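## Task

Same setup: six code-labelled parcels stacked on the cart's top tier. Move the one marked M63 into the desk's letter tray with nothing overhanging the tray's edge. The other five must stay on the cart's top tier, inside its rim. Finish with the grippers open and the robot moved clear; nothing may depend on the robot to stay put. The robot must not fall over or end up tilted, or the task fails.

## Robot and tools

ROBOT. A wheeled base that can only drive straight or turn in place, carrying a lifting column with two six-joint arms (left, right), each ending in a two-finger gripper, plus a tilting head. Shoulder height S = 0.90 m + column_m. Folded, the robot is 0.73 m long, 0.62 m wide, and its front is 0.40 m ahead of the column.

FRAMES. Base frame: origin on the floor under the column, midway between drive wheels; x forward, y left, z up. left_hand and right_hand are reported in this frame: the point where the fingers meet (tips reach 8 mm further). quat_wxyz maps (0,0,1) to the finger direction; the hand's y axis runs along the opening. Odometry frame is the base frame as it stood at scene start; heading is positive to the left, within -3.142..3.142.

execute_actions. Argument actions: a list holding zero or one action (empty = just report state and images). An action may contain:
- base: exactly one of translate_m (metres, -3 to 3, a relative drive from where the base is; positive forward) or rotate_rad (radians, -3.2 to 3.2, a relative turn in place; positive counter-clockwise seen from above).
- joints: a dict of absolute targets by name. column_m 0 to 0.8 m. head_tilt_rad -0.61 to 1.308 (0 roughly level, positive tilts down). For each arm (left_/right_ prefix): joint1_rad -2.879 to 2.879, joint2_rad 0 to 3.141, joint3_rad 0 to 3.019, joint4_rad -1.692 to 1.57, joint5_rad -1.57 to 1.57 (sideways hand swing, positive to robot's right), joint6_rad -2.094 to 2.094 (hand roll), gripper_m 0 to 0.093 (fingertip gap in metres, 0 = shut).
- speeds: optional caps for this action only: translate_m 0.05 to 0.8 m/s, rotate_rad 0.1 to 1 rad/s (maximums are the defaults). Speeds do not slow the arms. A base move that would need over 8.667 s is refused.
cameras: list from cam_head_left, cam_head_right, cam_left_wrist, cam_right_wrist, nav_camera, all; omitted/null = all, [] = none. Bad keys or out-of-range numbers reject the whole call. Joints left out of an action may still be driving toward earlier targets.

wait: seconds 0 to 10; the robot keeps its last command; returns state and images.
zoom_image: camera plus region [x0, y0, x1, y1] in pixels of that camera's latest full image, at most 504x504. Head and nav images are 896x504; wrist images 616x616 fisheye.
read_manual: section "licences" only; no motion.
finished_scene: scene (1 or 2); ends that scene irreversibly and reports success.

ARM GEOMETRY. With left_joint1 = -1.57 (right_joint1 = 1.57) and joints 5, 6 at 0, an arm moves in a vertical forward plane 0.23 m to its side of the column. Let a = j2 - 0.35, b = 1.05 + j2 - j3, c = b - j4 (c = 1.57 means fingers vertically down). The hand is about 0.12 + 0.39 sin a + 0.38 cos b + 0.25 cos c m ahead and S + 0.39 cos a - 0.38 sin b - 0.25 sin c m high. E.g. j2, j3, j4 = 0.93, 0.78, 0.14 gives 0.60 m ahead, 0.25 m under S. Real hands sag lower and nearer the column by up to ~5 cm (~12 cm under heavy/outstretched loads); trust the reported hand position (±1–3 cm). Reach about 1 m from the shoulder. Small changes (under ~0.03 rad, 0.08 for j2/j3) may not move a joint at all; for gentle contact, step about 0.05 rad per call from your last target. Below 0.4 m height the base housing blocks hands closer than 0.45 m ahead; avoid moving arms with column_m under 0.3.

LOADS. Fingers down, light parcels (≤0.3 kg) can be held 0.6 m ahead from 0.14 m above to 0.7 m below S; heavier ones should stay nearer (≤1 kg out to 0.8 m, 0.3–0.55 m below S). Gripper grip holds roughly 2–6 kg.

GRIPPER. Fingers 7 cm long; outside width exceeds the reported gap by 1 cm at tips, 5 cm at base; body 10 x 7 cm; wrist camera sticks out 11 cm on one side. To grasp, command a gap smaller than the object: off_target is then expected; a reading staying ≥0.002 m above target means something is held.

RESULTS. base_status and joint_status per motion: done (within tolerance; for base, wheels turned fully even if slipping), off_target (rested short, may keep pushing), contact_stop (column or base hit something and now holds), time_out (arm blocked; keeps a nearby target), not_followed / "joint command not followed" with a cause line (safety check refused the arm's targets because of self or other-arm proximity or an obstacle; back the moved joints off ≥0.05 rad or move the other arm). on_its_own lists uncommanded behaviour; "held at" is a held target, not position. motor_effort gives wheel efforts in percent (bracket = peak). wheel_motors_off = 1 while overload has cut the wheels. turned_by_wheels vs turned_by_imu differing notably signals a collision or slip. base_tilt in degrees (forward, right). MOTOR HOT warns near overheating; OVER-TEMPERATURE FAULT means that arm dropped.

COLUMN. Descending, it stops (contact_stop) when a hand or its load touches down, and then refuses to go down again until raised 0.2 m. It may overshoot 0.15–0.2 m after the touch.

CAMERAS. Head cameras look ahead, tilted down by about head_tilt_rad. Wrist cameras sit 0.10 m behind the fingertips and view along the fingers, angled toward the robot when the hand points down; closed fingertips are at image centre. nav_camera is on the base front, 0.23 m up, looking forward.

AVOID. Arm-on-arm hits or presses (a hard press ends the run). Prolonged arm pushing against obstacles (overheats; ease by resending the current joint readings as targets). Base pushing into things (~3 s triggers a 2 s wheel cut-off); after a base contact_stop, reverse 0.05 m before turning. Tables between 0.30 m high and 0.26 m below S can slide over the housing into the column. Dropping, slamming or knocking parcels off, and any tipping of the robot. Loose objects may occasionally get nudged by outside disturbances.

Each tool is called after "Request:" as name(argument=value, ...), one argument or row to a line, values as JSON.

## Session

Request:
execute_actions(
  actions=[],
)

Scene clock: 0.00 s.
base_odometry: x=+0.000 y=+0.000 heading=+0.000 (m, m, rad; odometry frame)
turned_by_wheels: +0.000 (rad since the last result)
turned_by_imu: +0.000 (rad since the last result)
base_tilt: forward=+0.4 right=+0.2 (deg)
base_status: not commanded
joint_positions: column_m=+0.551 head_tilt_rad=+0.858 left_joint1_rad=-1.564 left_joint2_rad=+0.894 left_joint3_rad=+0.419 left_joint4_rad=-0.952 left_joint5_rad=+0.005 left_joint6_rad=+0.076 left_gripper_m=+0.094 right_joint1_rad=+1.585 right_joint2_rad=+0.919 right_joint3_rad=+0.383 right_joint4_rad=-0.973 right_joint5_rad=-0.023 right_joint6_rad=+0.008 right_gripper_m=+0.094
joint_status: not commanded
wheel_motors_off: 0
motor_effort: left_wheel=+2 right_wheel=+0 (%)
left_hand: x=+0.1496 y=+0.2251 z=+1.2481 quat_wxyz=(+0.436, -0.031, -0.899, +0.017) (m; base frame)
right_hand: x=+0.1229 y=-0.2188 z=+1.2590 quat_wxyz=(+0.473, -0.003, -0.881, -0.012) (m; base frame)
pictures: cam_head_left, cam_head_right, cam_left_wrist, cam_right_wrist, nav_camera
camera_calibration (this result's frames):
cam_head_left: T_world_to_cam=[[0.0104668, -0.998676, 0.0503702, -0.0275427], [-0.744067, -0.0414307, -0.666819, 1.05796], [0.668023, -0.0304993, -0.743515, 1.03084], [0, 0, 0, 1]] pos_world=[0.0988551, 0.0477656, 1.4733]
cam_head_right: T_world_to_cam=[[0.00204387, -0.999166, 0.0407698, -0.127174], [-0.734557, -0.0291643, -0.67792, 1.07358], [0.678544, -0.0285622, -0.734005, 1.01387], [0, 0, 0, 1]] pos_world=[0.100915, -0.0667998, 1.47717]
cam_left_wrist: T_world_to_cam=[[-0.0659254, -0.996114, 0.0584061, 0.164543], [-0.0503633, 0.0617806, 0.996818, -1.23578], [-0.996553, 0.0627741, -0.0542405, 0.324758], [0, 0, 0, 1]] pos_world=[0.272248, 0.219864, 1.23985]
cam_right_wrist: T_world_to_cam=[[-0.0154922, -0.999413, -0.0305552, -0.180143], [0.0472755, -0.0312569, 0.998393, -1.26544], [-0.998762, 0.0140228, 0.047732, 0.192809], [0, 0, 0, 1]] pos_world=[0.249603, -0.222295, 1.2487]
Images, in order (width x height): cam_head_left 896x504, cam_head_right 896x504, cam_left_wrist 616x616, cam_right_wrist 616x616, nav_camera 896x504.

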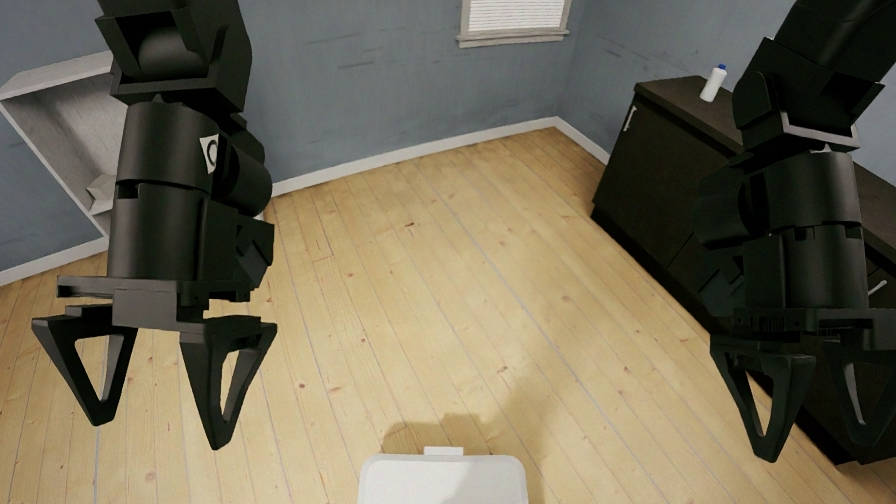

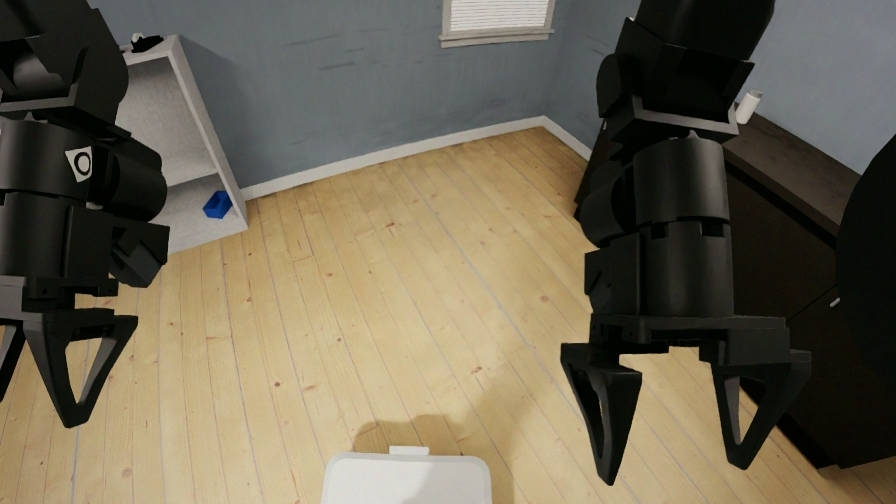

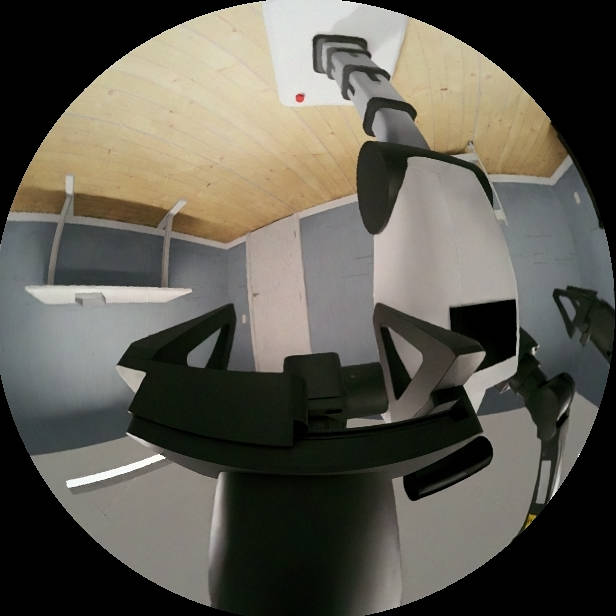

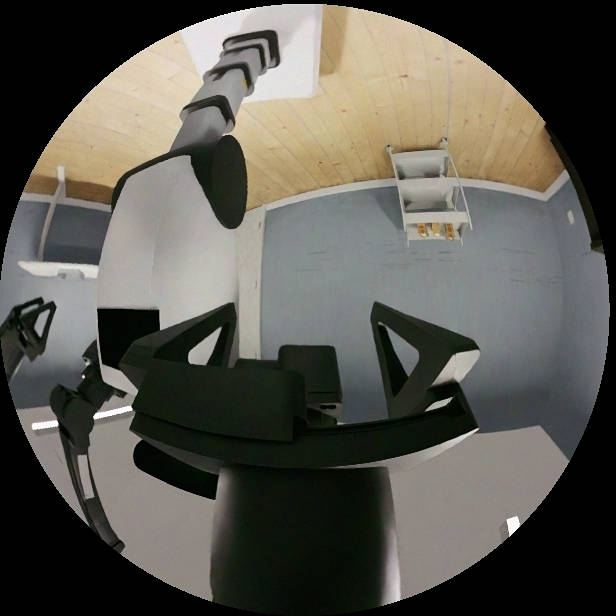

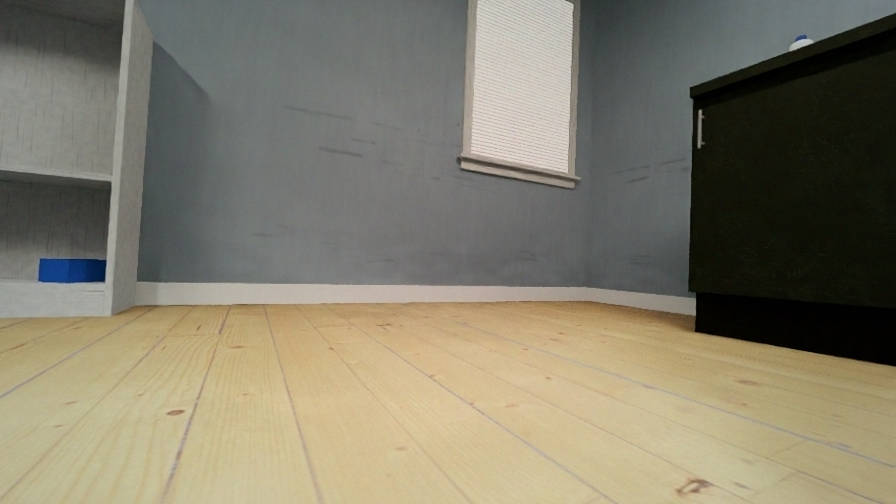

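Cart is behind-right.

Request:
execute_actions(
  actions=[
    {"base":{"rotate_rad":-2.1}},
  ],
  cameras=["cam_head_left","nav_camera"],
)

Scene clock: 4.47 s.
base_odometry: x=+0.000 y=+0.000 heading=-2.099 (m, m, rad; odometry frame)
turned_by_wheels: -2.099 (rad since the last result)
turned_by_imu: -2.076 (rad since the last result)
base_tilt: forward=+0.4 right=+0.1 (deg)
base_status: done
joint_positions: column_m=+0.551 head_tilt_rad=+0.858 left_joint1_rad=-1.564 left_joint2_rad=+0.894 left_joint3_rad=+0.419 left_joint4_rad=-0.952 left_joint5_rad=+0.005 left_joint6_rad=+0.076 left_gripper_m=+0.094 right_joint1_rad=+1.585 right_joint2_rad=+0.919 right_joint3_rad=+0.383 right_joint4_rad=-0.973 right_joint5_rad=-0.023 right_joint6_rad=+0.008 right_gripper_m=+0.094
joint_status: not commanded
wheel_motors_off: 0
motor_effort: left_wheel=+1(32) right_wheel=-2(44) (%)
left_hand: x=+0.1496 y=+0.2251 z=+1.2481 quat_wxyz=(+0.436, -0.031, -0.899, +0.017) (m; base frame)
right_hand: x=+0.1229 y=-0.2188 z=+1.2590 quat_wxyz=(+0.473, -0.003, -0.881, -0.012) (m; base frame)
pictures: cam_head_left, nav_camera
camera_calibration (this result's frames):
cam_head_left: T_world_to_cam=[[0.0104668, -0.998676, 0.0503702, -0.0275427], [-0.744067, -0.0414307, -0.666819, 1.05796], [0.668023, -0.0304993, -0.743515, 1.03084], [0, 0, 0, 1]] pos_world=[0.0988551, 0.0477656, 1.4733]
Images, in order (width x height): cam_head_left 896x504, nav_camera 896x504.

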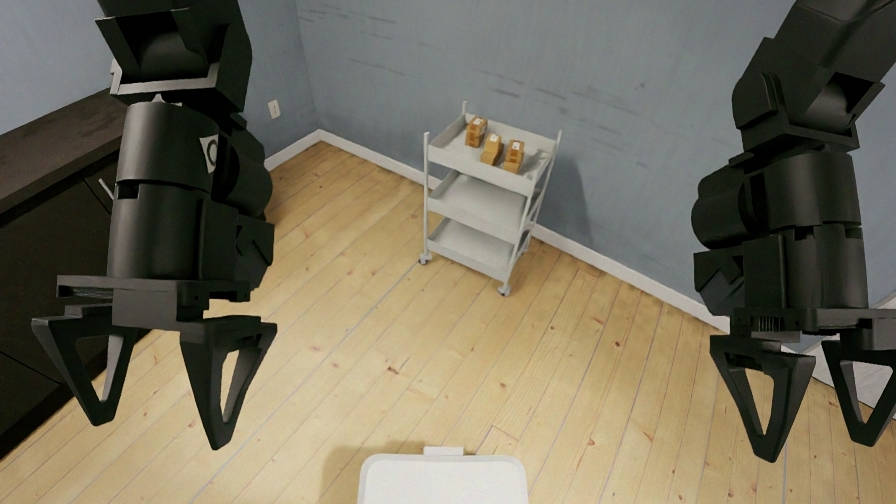

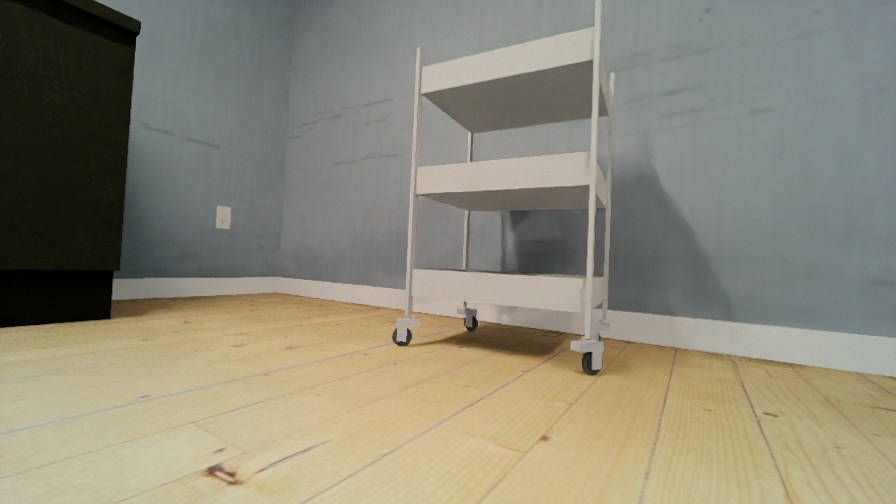

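Request:
execute_actions(
  actions=[
    {"base":{"rotate_rad":0.336}},
  ],
  cameras=[],
)

Request:
execute_actions(
  actions=[
    {"base":{"translate_m":0.727}},
  ],
  cameras=[],
)

Request:
execute_actions(
  actions=[
    {"base":{"rotate_rad":-0.87},"joints":{"head_tilt_rad":0.9}},
  ],
  cameras=["cam_head_left","cam_head_right","nav_camera"],
)

Scene clock: 9.90 s.
base_odometry: x=+0.000 y=+0.000 heading=-1.764 (m, m, rad; odometry frame)
turned_by_wheels: +0.335 (rad since the last result)
turned_by_imu: +0.333 (rad since the last result)
base_tilt: forward=+0.3 right=+0.2 (deg)
base_status: done
joint_positions: column_m=+0.551 head_tilt_rad=+0.858 left_joint1_rad=-1.564 left_joint2_rad=+0.894 left_joint3_rad=+0.419 left_joint4_rad=-0.952 left_joint5_rad=+0.005 left_joint6_rad=+0.076 left_gripper_m=+0.094 right_joint1_rad=+1.585 right_joint2_rad=+0.919 right_joint3_rad=+0.383 right_joint4_rad=-0.973 right_joint5_rad=-0.023 right_joint6_rad=+0.008 right_gripper_m=+0.094
joint_status: not commanded
wheel_motors_off: 0
motor_effort: left_wheel=-1(17) right_wheel=+1(26) (%)
left_hand: x=+0.1496 y=+0.2251 z=+1.2481 quat_wxyz=(+0.436, -0.031, -0.899, +0.017) (m; base frame)
right_hand: x=+0.1229 y=-0.2188 z=+1.2590 quat_wxyz=(+0.473, -0.003, -0.881, -0.012) (m; base frame)
pictures: none
No camera images: the call's "cameras" was empty. Leave "cameras" out to get every camera's image.

Scene clock: 12.97 s.
base_odometry: x=-0.140 y=-0.713 heading=-1.765 (m, m, rad; odometry frame)
turned_by_wheels: -0.001 (rad since the last result)
turned_by_imu: -0.002 (rad since the last result)
base_tilt: forward=+0.4 right=+0.2 (deg)
base_status: done
joint_positions: column_m=+0.551 head_tilt_rad=+0.858 left_joint1_rad=-1.564 left_joint2_rad=+0.894 left_joint3_rad=+0.421 left_joint4_rad=-0.952 left_joint5_rad=+0.005 left_joint6_rad=+0.076 left_gripper_m=+0.094 right_joint1_rad=+1.585 right_joint2_rad=+0.919 right_joint3_rad=+0.385 right_joint4_rad=-0.973 right_joint5_rad=-0.023 right_joint6_rad=+0.008 right_gripper_m=+0.094
joint_status: not commanded
wheel_motors_off: 0
motor_effort: left_wheel=-1(38) right_wheel=+2(63) (%)
left_hand: x=+0.1508 y=+0.2251 z=+1.2477 quat_wxyz=(+0.435, -0.031, -0.900, +0.017) (m; base frame)
right_hand: x=+0.1239 y=-0.2188 z=+1.2586 quat_wxyz=(+0.472, -0.003, -0.881, -0.012) (m; base frame)
pictures: none
No camera images: the call's "cameras" was empty. Leave "cameras" out to get every camera's image.

Scene clock: 15.13 s.
base_odometry: x=-0.140 y=-0.713 heading=-2.634 (m, m, rad; odometry frame)
turned_by_wheels: -0.869 (rad since the last result)
turned_by_imu: -0.858 (rad since the last result)
base_tilt: forward=+0.3 right=+0.2 (deg)
base_status: done
joint_positions: column_m=+0.551 head_tilt_rad=+0.901 left_joint1_rad=-1.564 left_joint2_rad=+0.894 left_joint3_rad=+0.421 left_joint4_rad=-0.952 left_joint5_rad=+0.005 left_joint6_rad=+0.076 left_gripper_m=+0.094 right_joint1_rad=+1.585 right_joint2_rad=+0.919 right_joint3_rad=+0.385 right_joint4_rad=-0.973 right_joint5_rad=-0.023 right_joint6_rad=+0.008 right_gripper_m=+0.094
joint_status: all done
wheel_motors_off: 0
motor_effort: left_wheel=+1(31) right_wheel=-1(53) (%)
left_hand: x=+0.1508 y=+0.2251 z=+1.2477 quat_wxyz=(+0.435, -0.031, -0.900, +0.017) (m; base frame)
right_hand: x=+0.1239 y=-0.2188 z=+1.2586 quat_wxyz=(+0.472, -0.003, -0.881, -0.012) (m; base frame)
pictures: cam_head_left, cam_head_right, nav_camera
camera_calibration (this result's frames):
cam_head_left: T_world_to_cam=[[0.0125865, -0.998676, 0.0498828, -0.0268995], [-0.771587, -0.0414307, -0.634773, 1.01008], [0.635999, -0.0304993, -0.771087, 1.07482], [0, 0, 0, 1]] pos_world=[0.0961182, 0.0477656, 1.47129]
cam_head_right: T_world_to_cam=[[0.0037653, -0.999166, 0.040647, -0.127072], [-0.762555, -0.0291643, -0.646266, 1.02633], [0.646912, -0.0285622, -0.762029, 1.05852], [0, 0, 0, 1]] pos_world=[0.0983394, -0.0667998, 1.47507]
Images, in order (width x height): cam_head_left 896x504, cam_head_right 896x504, nav_camera 896x504.

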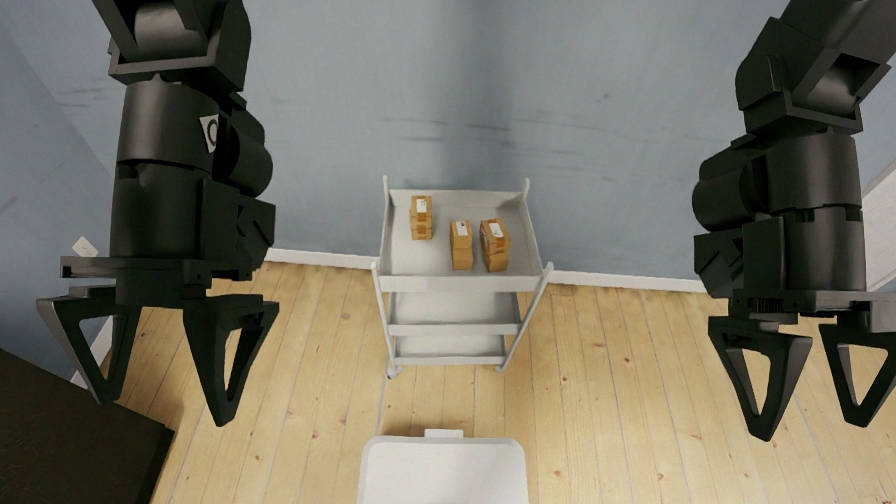

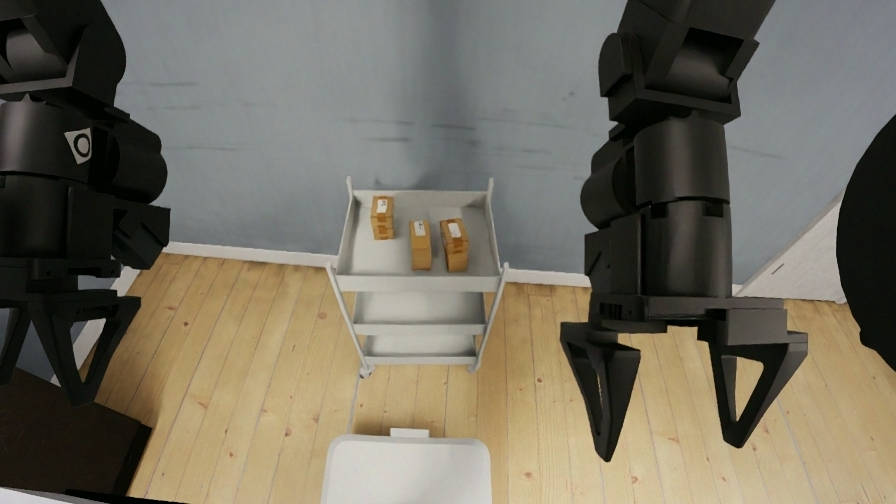

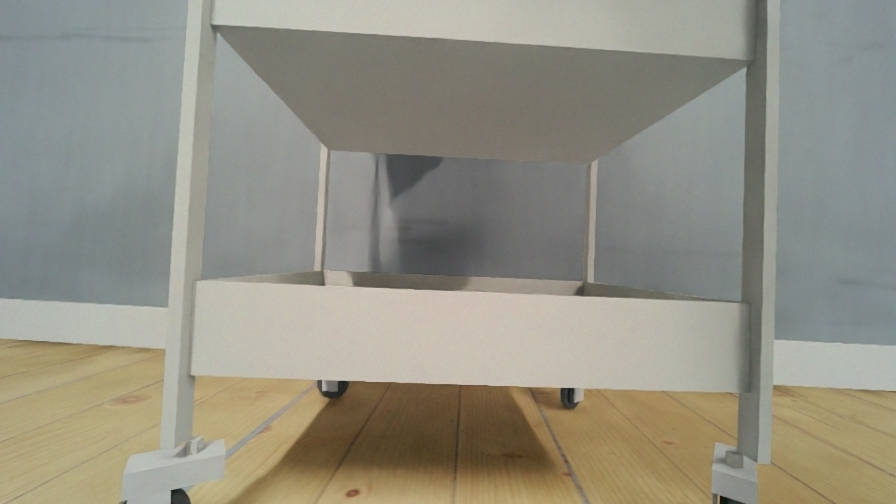

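Request:
execute_actions(
  actions=[
    {"base":{"translate_m":0.15},"joints":{"column_m":0.27,"head_tilt_rad":0.75,"right_joint1_rad":1.88,"right_joint2_rad":1.10,"right_joint3_rad":1.19,"right_joint4_rad":-0.6,"right_joint5_rad":0.27,"right_joint6_rad":0.15,"left_joint1_rad":-1.88,"left_joint2_rad":1.25,"left_joint3_rad":1.5,"left_joint4_rad":-0.77,"left_joint5_rad":-0.27,"left_joint6_rad":-0.15}},
  ],
  cameras=["cam_head_left","cam_left_wrist","cam_right_wrist"],
)

Request:
zoom_image(
  camera="cam_right_wrist",
  region=[120, 140, 370, 310],
)

Request:
zoom_image(
  camera="cam_left_wrist",
  region=[240, 160, 460, 330],
)

Scene clock: 23.40 s.
base_odometry: x=-0.271 y=-0.786 heading=-2.635 (m, m, rad; odometry frame)
turned_by_wheels: -0.001 (rad since the last result)
turned_by_imu: -0.002 (rad since the last result)
base_tilt: forward=+0.4 right=+0.1 (deg)
base_status: done
joint_positions: column_m=+0.270 head_tilt_rad=+0.765 left_joint1_rad=-1.887 left_joint2_rad=+1.243 left_joint3_rad=+1.482 left_joint4_rad=-0.767 left_joint5_rad=-0.267 left_joint6_rad=-0.136 left_gripper_m=+0.094 right_joint1_rad=+1.886 right_joint2_rad=+1.094 right_joint3_rad=+1.179 right_joint4_rad=-0.597 right_joint5_rad=+0.267 right_joint6_rad=+0.139 right_gripper_m=+0.094
joint_status: all done
wheel_motors_off: 0
motor_effort: left_wheel=-1(45) right_wheel=+2(59) (%)
left_hand: x=+0.6811 y=+0.0991 z=+0.9076 quat_wxyz=(-0.008, -0.010, -1.000, +0.004) (m; base frame)
right_hand: x=+0.6018 y=-0.1142 z=+0.9103 quat_wxyz=(-0.016, +0.007, -1.000, -0.005) (m; base frame)
pictures: cam_head_left, cam_left_wrist, cam_right_wrist
camera_calibration (this result's frames):
cam_head_left: T_world_to_cam=[[0.00575333, -0.998676, 0.0511235, -0.0140987], [-0.679062, -0.0414307, -0.732911, 0.950338], [0.734058, -0.0304993, -0.678401, 0.736821], [0, 0, 0, 1]] pos_world=[0.10455, 0.0477656, 1.19709]
cam_left_wrist: T_world_to_cam=[[-0.0375351, -0.999225, -0.0118617, 0.138717], [-0.825707, 0.0243269, 0.563574, 0.0632154], [-0.562849, 0.0309482, -0.82598, 1.25202], [0, 0, 0, 1]] pos_world=[0.762101, 0.0983242, 1.00016]
cam_right_wrist: T_world_to_cam=[[0.0238908, -0.999599, -0.015172, -0.11651], [-0.82475, -0.0282842, 0.56479, -0.0168319], [-0.564993, -0.00098019, -0.825095, 1.21815], [0, 0, 0, 1]] pos_world=[0.67715, -0.115746, 1.01283]
Images, in order (width x height): cam_head_left 896x504, cam_left_wrist 616x616, cam_right_wrist 616x616.

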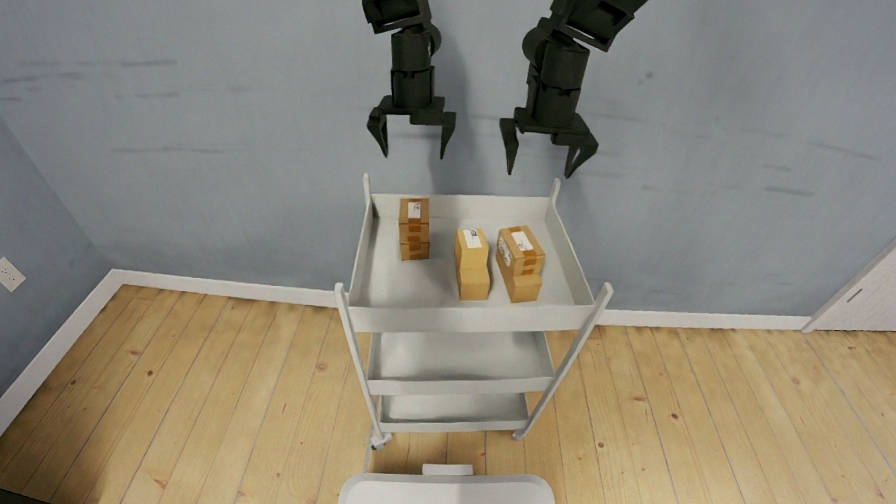

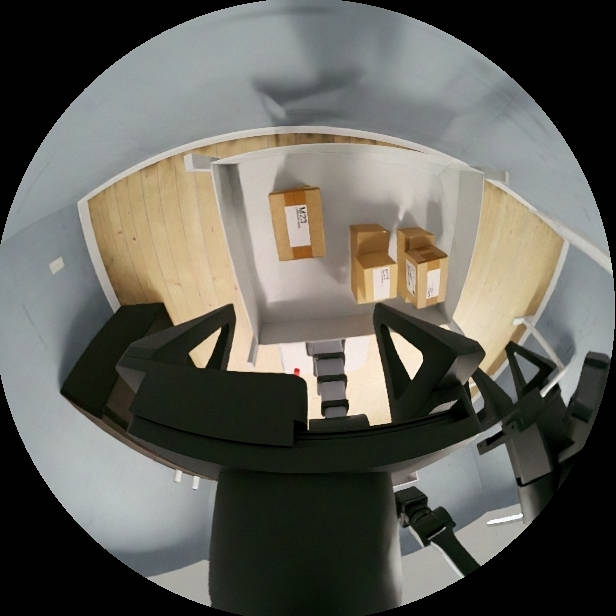

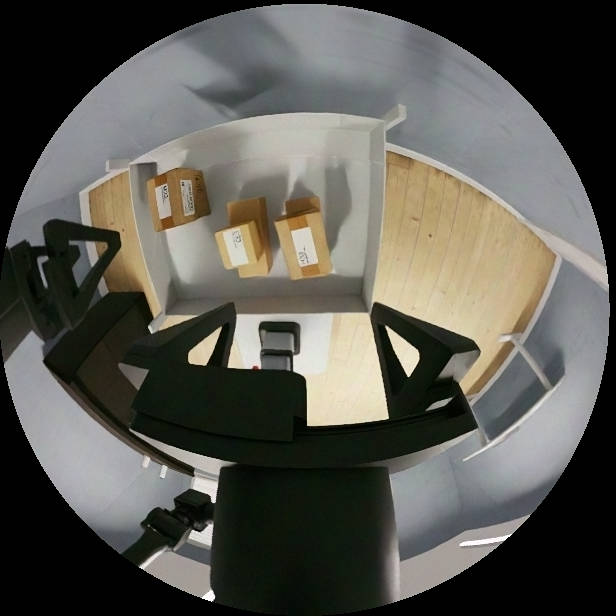

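Region (120, 140, 370, 310) of cam_right_wrist's 616x616 image, scaled by 2.016, with more detail than that image has; it fills the top 343 rows of this view, and the rest is white.

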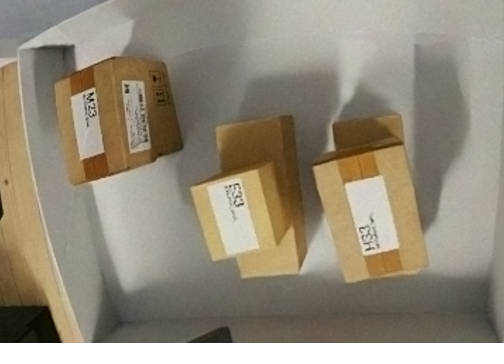

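Region (240, 160, 460, 330) of cam_left_wrist's 616x616 image, scaled by 2.291, with more detail than that image has; it fills the top 389 rows of this view, and the rest is white.

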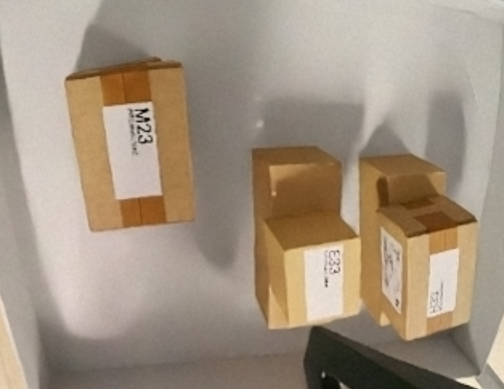

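Request:
execute_actions(
  actions=[
    {"base":{"translate_m":0.012},"joints":{"column_m":0.16,"right_joint6_rad":-0.06,"left_joint6_rad":-0.24,"right_gripper_m":0.082}},
  ],
  cameras=["cam_head_left","cam_left_wrist","cam_right_wrist"],
)

Scene clock: 27.13 s.
base_odometry: x=-0.281 y=-0.792 heading=-2.636 (m, m, rad; odometry frame)
turned_by_wheels: -0.001 (rad since the last result)
turned_by_imu: -0.001 (rad since the last result)
base_tilt: forward=+0.4 right=+0.2 (deg)
base_status: done
joint_positions: column_m=+0.160 head_tilt_rad=+0.765 left_joint1_rad=-1.886 left_joint2_rad=+1.243 left_joint3_rad=+1.483 left_joint4_rad=-0.767 left_joint5_rad=-0.267 left_joint6_rad=-0.226 left_gripper_m=+0.094 right_joint1_rad=+1.886 right_joint2_rad=+1.094 right_joint3_rad=+1.179 right_joint4_rad=-0.597 right_joint5_rad=+0.267 right_joint6_rad=-0.049 right_gripper_m=+0.082
joint_status: all done
wheel_motors_off: 0
motor_effort: left_wheel=-1(33) right_wheel=+2(38) (%)
left_hand: x=+0.6811 y=+0.0993 z=+0.7977 quat_wxyz=(-0.008, +0.035, -0.999, +0.004) (m; base frame)
right_hand: x=+0.6018 y=-0.1142 z=+0.8004 quat_wxyz=(-0.016, +0.101, -0.995, -0.003) (m; base frame)
pictures: cam_head_left, cam_left_wrist, cam_right_wrist
camera_calibration (this result's frames):
cam_head_left: T_world_to_cam=[[0.00573888, -0.998676, 0.0511251, -0.00847755], [-0.678855, -0.0414307, -0.733102, 0.869945], [0.73425, -0.0304993, -0.678194, 0.661966], [0, 0, 0, 1]] pos_world=[0.104567, 0.0477656, 1.08713]
cam_left_wrist: T_world_to_cam=[[0.0525149, -0.998562, -0.0107742, 0.0753724], [-0.823958, -0.0494231, 0.564492, 0.130593], [-0.564213, -0.0207667, -0.825368, 1.16682], [0, 0, 0, 1]] pos_world=[0.761979, 0.105949, 0.890149]
cam_right_wrist: T_world_to_cam=[[0.210654, -0.97752, -0.00895142, -0.233035], [-0.806252, -0.17891, 0.56387, 0.0176914], [-0.552795, -0.111564, -0.825815, 1.10803], [0, 0, 0, 1]] pos_world=[0.675865, -0.101015, 0.902963]
Images, in order (width x height): cam_head_left 896x504, cam_left_wrist 616x616, cam_right_wrist 616x616.

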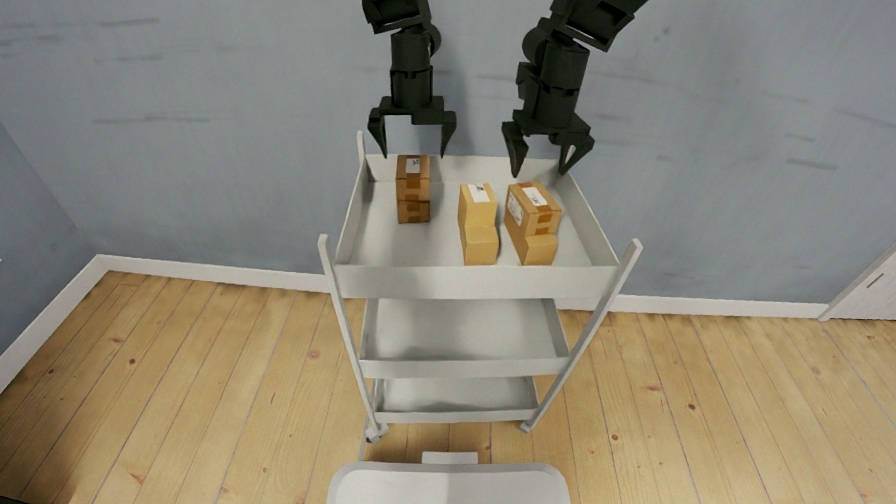

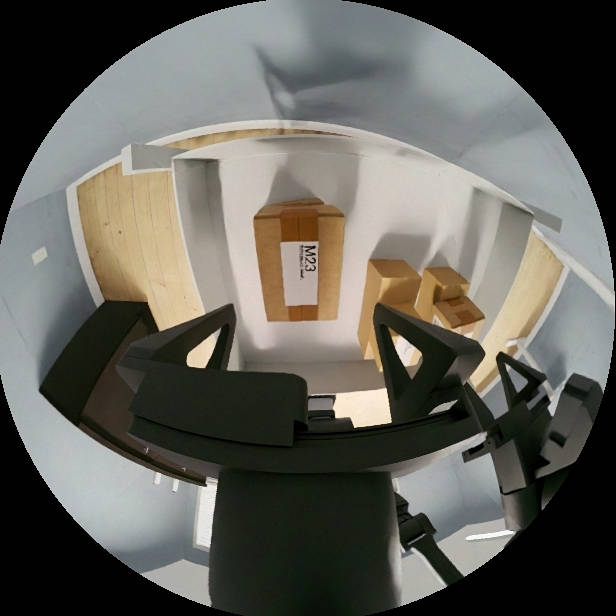

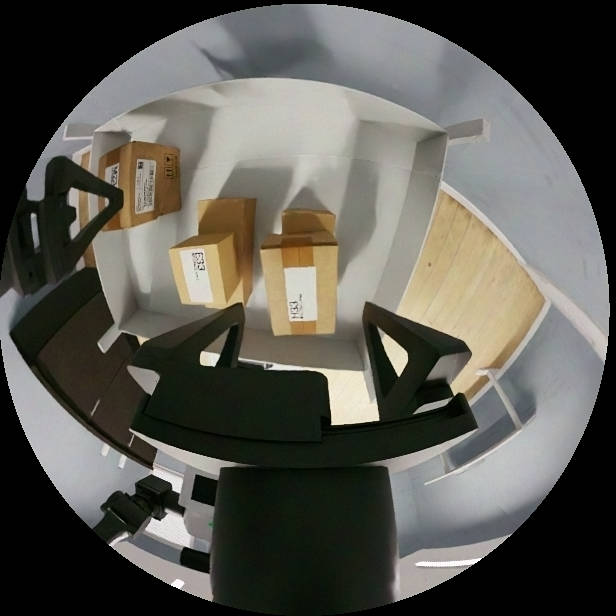

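Request:
execute_actions(
  actions=[
    {"joints":{"column_m":0.10}},
  ],
  cameras=["cam_head_left","cam_left_wrist","cam_right_wrist"],
)

Scene clock: 29.57 s.
base_odometry: x=-0.281 y=-0.792 heading=-2.636 (m, m, rad; odometry frame)
turned_by_wheels: +0.000 (rad since the last result)
turned_by_imu: +0.000 (rad since the last result)
base_tilt: forward=+0.3 right=+0.2 (deg)
base_status: not commanded
joint_positions: column_m=+0.100 head_tilt_rad=+0.765 left_joint1_rad=-1.886 left_joint2_rad=+1.243 left_joint3_rad=+1.483 left_joint4_rad=-0.767 left_joint5_rad=-0.267 left_joint6_rad=-0.226 left_gripper_m=+0.094 right_joint1_rad=+1.886 right_joint2_rad=+1.094 right_joint3_rad=+1.179 right_joint4_rad=-0.597 right_joint5_rad=+0.267 right_joint6_rad=-0.049 right_gripper_m=+0.082
joint_status: all done
wheel_motors_off: 0
motor_effort: left_wheel=-2(1) right_wheel=+2(2) (%)
left_hand: x=+0.6811 y=+0.0993 z=+0.7377 quat_wxyz=(-0.008, +0.035, -0.999, +0.004) (m; base frame)
right_hand: x=+0.6018 y=-0.1142 z=+0.7404 quat_wxyz=(-0.016, +0.101, -0.995, -0.003) (m; base frame)
pictures: cam_head_left, cam_left_wrist, cam_right_wrist
camera_calibration (this result's frames):
cam_head_left: T_world_to_cam=[[0.00573888, -0.998676, 0.0511251, -0.00541024], [-0.678855, -0.0414307, -0.733102, 0.825962], [0.73425, -0.0304993, -0.678194, 0.621277], [0, 0, 0, 1]] pos_world=[0.104567, 0.0477656, 1.02714]
cam_left_wrist: T_world_to_cam=[[0.0525149, -0.998562, -0.0107742, 0.074726], [-0.823958, -0.0494231, 0.564492, 0.16446], [-0.564213, -0.0207667, -0.825368, 1.1173], [0, 0, 0, 1]] pos_world=[0.761979, 0.105949, 0.830153]
cam_right_wrist: T_world_to_cam=[[0.210654, -0.97752, -0.00895142, -0.233572], [-0.806252, -0.17891, 0.56387, 0.0515215], [-0.552795, -0.111564, -0.825815, 1.05848], [0, 0, 0, 1]] pos_world=[0.675865, -0.101015, 0.842967]
Images, in order (width x height): cam_head_left 896x504, cam_left_wrist 616x616, cam_right_wrist 616x616.

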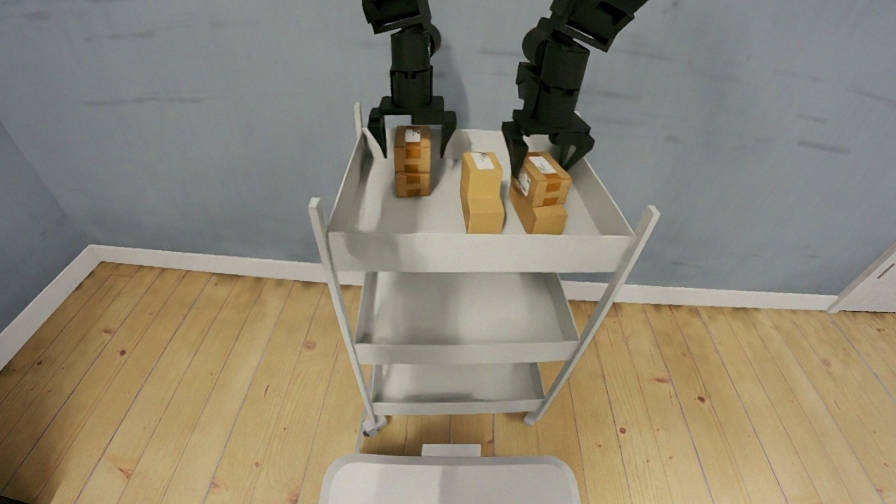

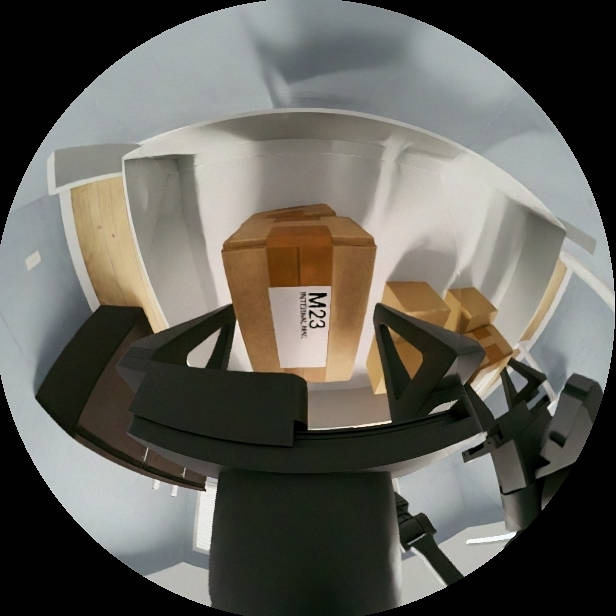

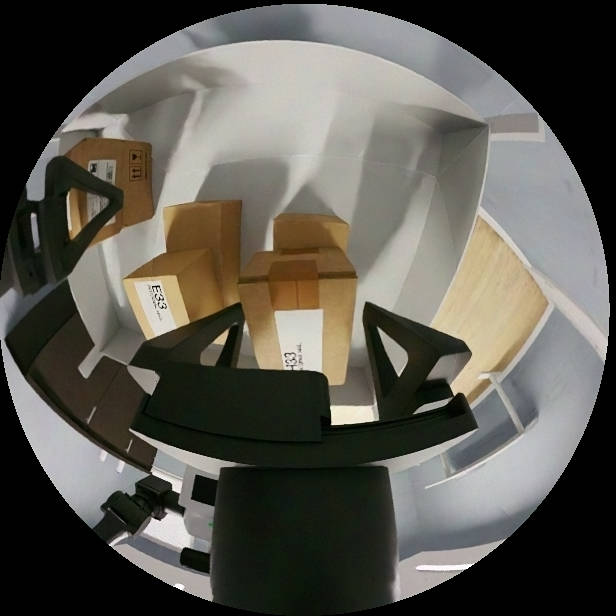

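Request:
execute_actions(
  actions=[
    {"joints":{"column_m":0.09}},
  ],
  cameras=[],
)

Request:
execute_actions(
  actions=[
    {"joints":{"left_gripper_m":0.03,"right_gripper_m":0.03}},
  ],
  cameras=[],
)

Request:
execute_actions(
  actions=[
    {"joints":{"column_m":0.14}},
  ],
  cameras=[],
)

Request:
execute_actions(
  actions=[
    {"base":{"translate_m":-0.1}},
  ],
  cameras=["cam_head_left","cam_left_wrist","cam_right_wrist"],
)

Scene clock: 34.10 s.
base_odometry: x=-0.281 y=-0.792 heading=-2.636 (m, m, rad; odometry frame)
turned_by_wheels: +0.000 (rad since the last result)
turned_by_imu: +0.000 (rad since the last result)
base_tilt: forward=+0.4 right=+0.2 (deg)
base_status: not commanded
joint_positions: column_m=+0.090 head_tilt_rad=+0.765 left_joint1_rad=-1.886 left_joint2_rad=+1.243 left_joint3_rad=+1.483 left_joint4_rad=-0.767 left_joint5_rad=-0.267 left_joint6_rad=-0.226 left_gripper_m=+0.094 right_joint1_rad=+1.886 right_joint2_rad=+1.094 right_joint3_rad=+1.179 right_joint4_rad=-0.597 right_joint5_rad=+0.267 right_joint6_rad=-0.049 right_gripper_m=+0.082
joint_status: all done
wheel_motors_off: 0
motor_effort: left_wheel=-2(2) right_wheel=+2(3) (%)
left_hand: x=+0.6811 y=+0.0993 z=+0.7276 quat_wxyz=(-0.008, +0.035, -0.999, +0.004) (m; base frame)
right_hand: x=+0.6018 y=-0.1142 z=+0.7303 quat_wxyz=(-0.016, +0.101, -0.995, -0.003) (m; base frame)
pictures: none
No camera images: the call's "cameras" was empty. Leave "cameras" out to get every camera's image.

Scene clock: 34.73 s.
base_odometry: x=-0.281 y=-0.792 heading=-2.636 (m, m, rad; odometry frame)
turned_by_wheels: +0.000 (rad since the last result)
turned_by_imu: +0.000 (rad since the last result)
base_tilt: forward=+0.3 right=+0.2 (deg)
base_status: not commanded
joint_positions: column_m=+0.090 head_tilt_rad=+0.765 left_joint1_rad=-1.886 left_joint2_rad=+1.243 left_joint3_rad=+1.483 left_joint4_rad=-0.767 left_joint5_rad=-0.268 left_joint6_rad=-0.227 left_gripper_m=+0.059 right_joint1_rad=+1.886 right_joint2_rad=+1.094 right_joint3_rad=+1.179 right_joint4_rad=-0.597 right_joint5_rad=+0.267 right_joint6_rad=-0.050 right_gripper_m=+0.059
joint_status: left_gripper_m off_target (ended at +0.059, target +0.030); right_gripper_m off_target (ended at +0.059, target +0.030)
wheel_motors_off: 0
motor_effort: left_wheel=-2(2) right_wheel=+2(3) (%)
left_hand: x=+0.6812 y=+0.0996 z=+0.7276 quat_wxyz=(-0.008, +0.035, -0.999, +0.004) (m; base frame)
right_hand: x=+0.6018 y=-0.1142 z=+0.7303 quat_wxyz=(-0.016, +0.101, -0.995, -0.003) (m; base frame)
pictures: none
No camera images: the call's "cameras" was empty. Leave "cameras" out to get every camera's image.

Scene clock: 35.97 s.
base_odometry: x=-0.281 y=-0.792 heading=-2.636 (m, m, rad; odometry frame)
turned_by_wheels: +0.000 (rad since the last result)
turned_by_imu: +0.000 (rad since the last result)
base_tilt: forward=+0.4 right=+0.2 (deg)
base_status: not commanded
joint_positions: column_m=+0.140 head_tilt_rad=+0.765 left_joint1_rad=-1.886 left_joint2_rad=+1.243 left_joint3_rad=+1.483 left_joint4_rad=-0.767 left_joint5_rad=-0.268 left_joint6_rad=-0.227 left_gripper_m=+0.059 right_joint1_rad=+1.886 right_joint2_rad=+1.094 right_joint3_rad=+1.179 right_joint4_rad=-0.597 right_joint5_rad=+0.267 right_joint6_rad=-0.050 right_gripper_m=+0.059
joint_status: all done
wheel_motors_off: 0
motor_effort: left_wheel=-2(2) right_wheel=+3(2) (%)
left_hand: x=+0.6811 y=+0.0996 z=+0.7774 quat_wxyz=(-0.008, +0.035, -0.999, +0.003) (m; base frame)
right_hand: x=+0.6016 y=-0.1141 z=+0.7799 quat_wxyz=(-0.016, +0.101, -0.995, -0.003) (m; base frame)
pictures: none
No camera images: the call's "cameras" was empty. Leave "cameras" out to get every camera's image.

Scene clock: 37.40 s.
base_odometry: x=-0.194 y=-0.744 heading=-2.634 (m, m, rad; odometry frame)
turned_by_wheels: +0.002 (rad since the last result)
turned_by_imu: +0.002 (rad since the last result)
base_tilt: forward=+0.3 right=+0.2 (deg)
base_status: done
joint_positions: column_m=+0.140 head_tilt_rad=+0.765 left_joint1_rad=-1.885 left_joint2_rad=+1.243 left_joint3_rad=+1.483 left_joint4_rad=-0.768 left_joint5_rad=-0.268 left_joint6_rad=-0.227 left_gripper_m=+0.059 right_joint1_rad=+1.886 right_joint2_rad=+1.094 right_joint3_rad=+1.179 right_joint4_rad=-0.597 right_joint5_rad=+0.267 right_joint6_rad=-0.050 right_gripper_m=+0.059
joint_status: not commanded
wheel_motors_off: 0
motor_effort: left_wheel=+1(43) right_wheel=-2(57) (%)
left_hand: x=+0.6810 y=+0.1000 z=+0.7773 quat_wxyz=(-0.008, +0.035, -0.999, +0.003) (m; base frame)
right_hand: x=+0.6016 y=-0.1141 z=+0.7799 quat_wxyz=(-0.016, +0.101, -0.995, -0.003) (m; base frame)
pictures: cam_head_left, cam_left_wrist, cam_right_wrist
camera_calibration (this result's frames):
cam_head_left: T_world_to_cam=[[0.00573862, -0.998676, 0.0511251, -0.00744985], [-0.678851, -0.0414307, -0.733106, 0.855212], [0.734253, -0.0304993, -0.67819, 0.648328], [0, 0, 0, 1]] pos_world=[0.104567, 0.0477656, 1.06703]
cam_left_wrist: T_world_to_cam=[[0.0530922, -0.998504, -0.0130765, 0.0771842], [-0.823652, -0.0511914, 0.564781, 0.141792], [-0.564605, -0.019215, -0.825138, 1.14987], [0, 0, 0, 1]] pos_world=[0.761911, 0.106422, 0.869728]
cam_right_wrist: T_world_to_cam=[[0.211209, -0.977403, -0.00859564, -0.233772], [-0.805775, -0.179086, 0.564495, 0.0282712], [-0.553279, -0.1123, -0.825391, 1.09089], [0, 0, 0, 1]] pos_world=[0.675723, -0.100918, 0.882446]
Images, in order (width x height): cam_head_left 896x504, cam_left_wrist 616x616, cam_right_wrist 616x616.

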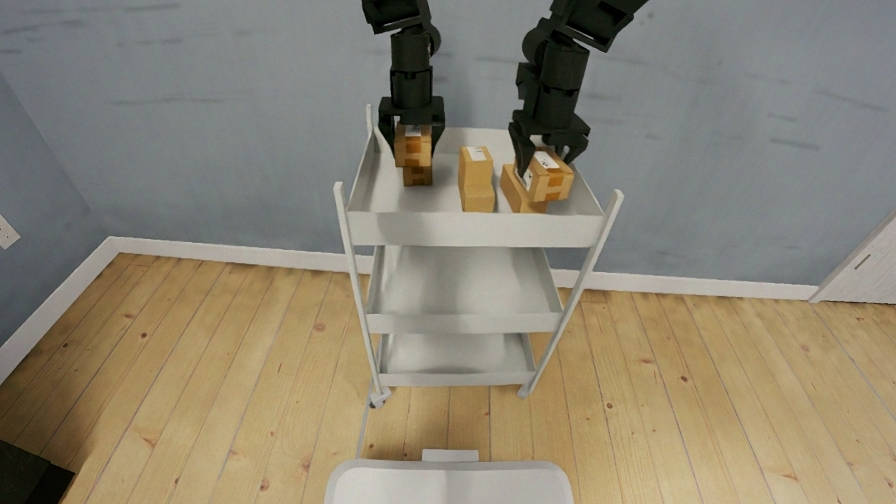

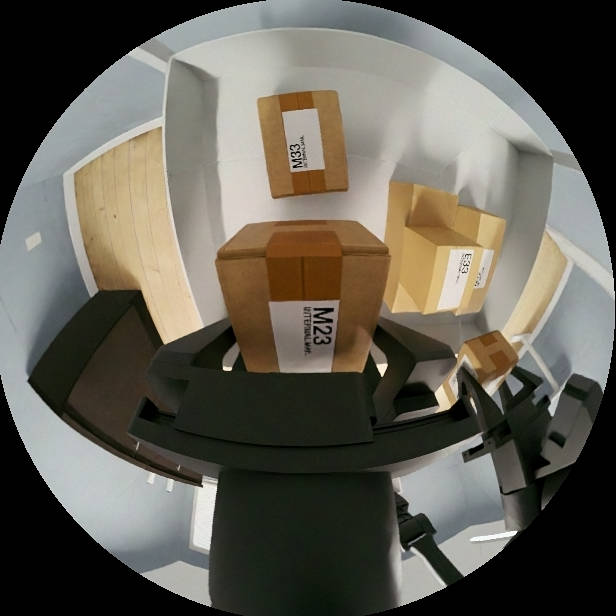

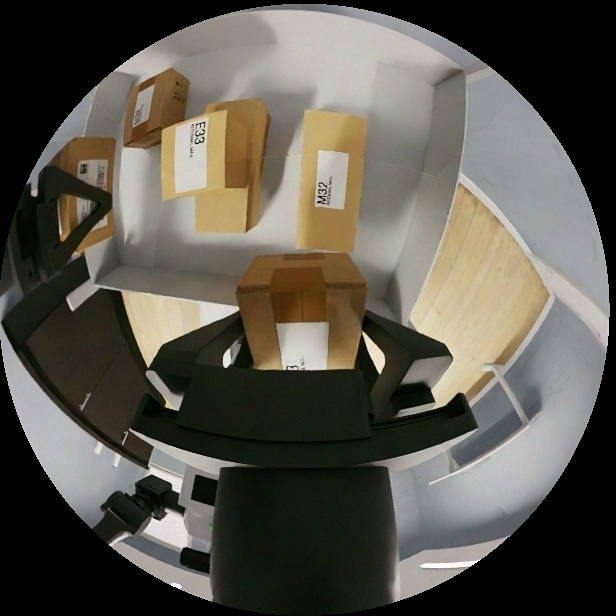

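Request:
execute_actions(
  actions=[
    {"base":{"translate_m":-0.025},"joints":{"right_joint1_rad":1.5,"right_joint2_rad":0.6,"right_joint3_rad":1.0,"right_joint4_rad":-0.92,"right_joint5_rad":0,"right_joint6_rad":0}},
  ],
  cameras=[],
)

Request:
execute_actions(
  actions=[
    {"joints":{"column_m":0.06}},
  ],
  cameras=["cam_head_left","cam_left_wrist"],
)

Scene clock: 45.37 s.
base_odometry: x=-0.172 y=-0.732 heading=-2.633 (m, m, rad; odometry frame)
turned_by_wheels: +0.001 (rad since the last result)
turned_by_imu: +0.001 (rad since the last result)
base_tilt: forward=+0.3 right=+0.2 (deg)
base_status: done
joint_positions: column_m=+0.140 head_tilt_rad=+0.765 left_joint1_rad=-1.885 left_joint2_rad=+1.243 left_joint3_rad=+1.483 left_joint4_rad=-0.769 left_joint5_rad=-0.268 left_joint6_rad=-0.227 left_gripper_m=+0.059 right_joint1_rad=+1.498 right_joint2_rad=+0.595 right_joint3_rad=+0.978 right_joint4_rad=-0.911 right_joint5_rad=+0.004 right_joint6_rad=-0.008 right_gripper_m=+0.059
joint_status: all done
wheel_motors_off: 0
motor_effort: left_wheel=+0(31) right_wheel=-2(74) (%)
left_hand: x=+0.6809 y=+0.1002 z=+0.7772 quat_wxyz=(-0.007, +0.035, -0.999, +0.003) (m; base frame)
right_hand: x=+0.5180 y=-0.2489 z=+0.9344 quat_wxyz=(+0.002, -0.014, -0.999, +0.033) (m; base frame)
pictures: none
No camera images: the call's "cameras" was empty. Leave "cameras" out to get every camera's image.

Scene clock: 47.00 s.
base_odometry: x=-0.172 y=-0.732 heading=-2.633 (m, m, rad; odometry frame)
turned_by_wheels: +0.000 (rad since the last result)
turned_by_imu: +0.000 (rad since the last result)
base_tilt: forward=+0.3 right=+0.2 (deg)
base_status: not commanded
joint_positions: column_m=+0.060 head_tilt_rad=+0.765 left_joint1_rad=-1.885 left_joint2_rad=+1.243 left_joint3_rad=+1.483 left_joint4_rad=-0.769 left_joint5_rad=-0.268 left_joint6_rad=-0.227 left_gripper_m=+0.059 right_joint1_rad=+1.498 right_joint2_rad=+0.595 right_joint3_rad=+0.978 right_joint4_rad=-0.911 right_joint5_rad=+0.003 right_joint6_rad=-0.008 right_gripper_m=+0.059
joint_status: all done
wheel_motors_off: 0
motor_effort: left_wheel=+2(2) right_wheel=-2(1) (%)
left_hand: x=+0.6809 y=+0.1002 z=+0.6973 quat_wxyz=(-0.007, +0.035, -0.999, +0.003) (m; base frame)
right_hand: x=+0.5180 y=-0.2488 z=+0.8545 quat_wxyz=(+0.002, -0.014, -0.999, +0.033) (m; base frame)
pictures: cam_head_left, cam_left_wrist
camera_calibration (this result's frames):
cam_head_left: T_world_to_cam=[[0.00573858, -0.998676, 0.0511251, -0.00336362], [-0.678851, -0.0414307, -0.733107, 0.796618], [0.734254, -0.0304993, -0.67819, 0.594123], [0, 0, 0, 1]] pos_world=[0.104567, 0.0477656, 0.987106]
cam_left_wrist: T_world_to_cam=[[0.0530689, -0.998499, -0.0135627, 0.0767315], [-0.823243, -0.0514336, 0.565355, 0.186185], [-0.565204, -0.0188374, -0.824736, 1.08389], [0, 0, 0, 1]] pos_world=[0.761821, 0.10661, 0.789702]
Images, in order (width x height): cam_head_left 896x504, cam_left_wrist 616x616.

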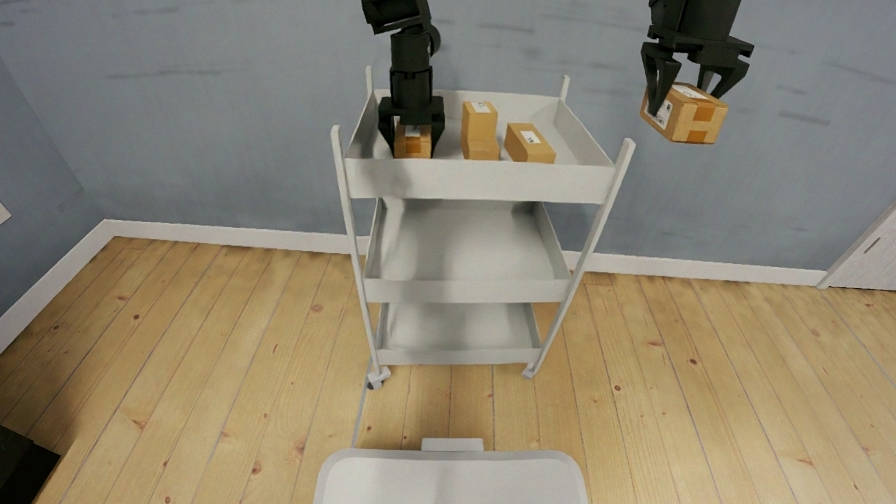

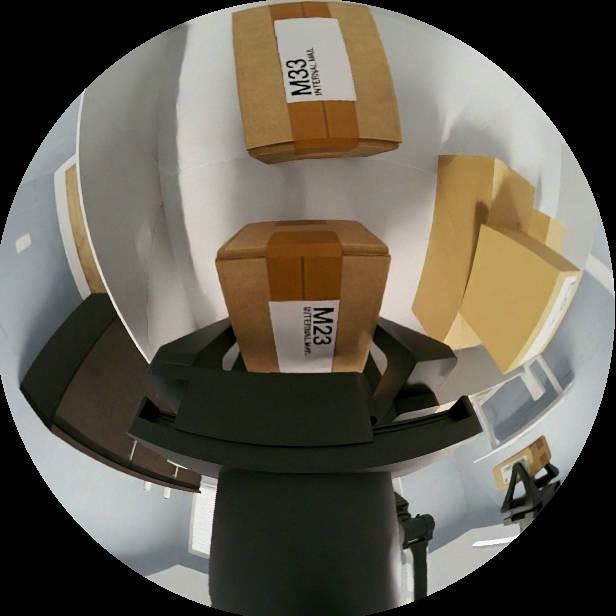

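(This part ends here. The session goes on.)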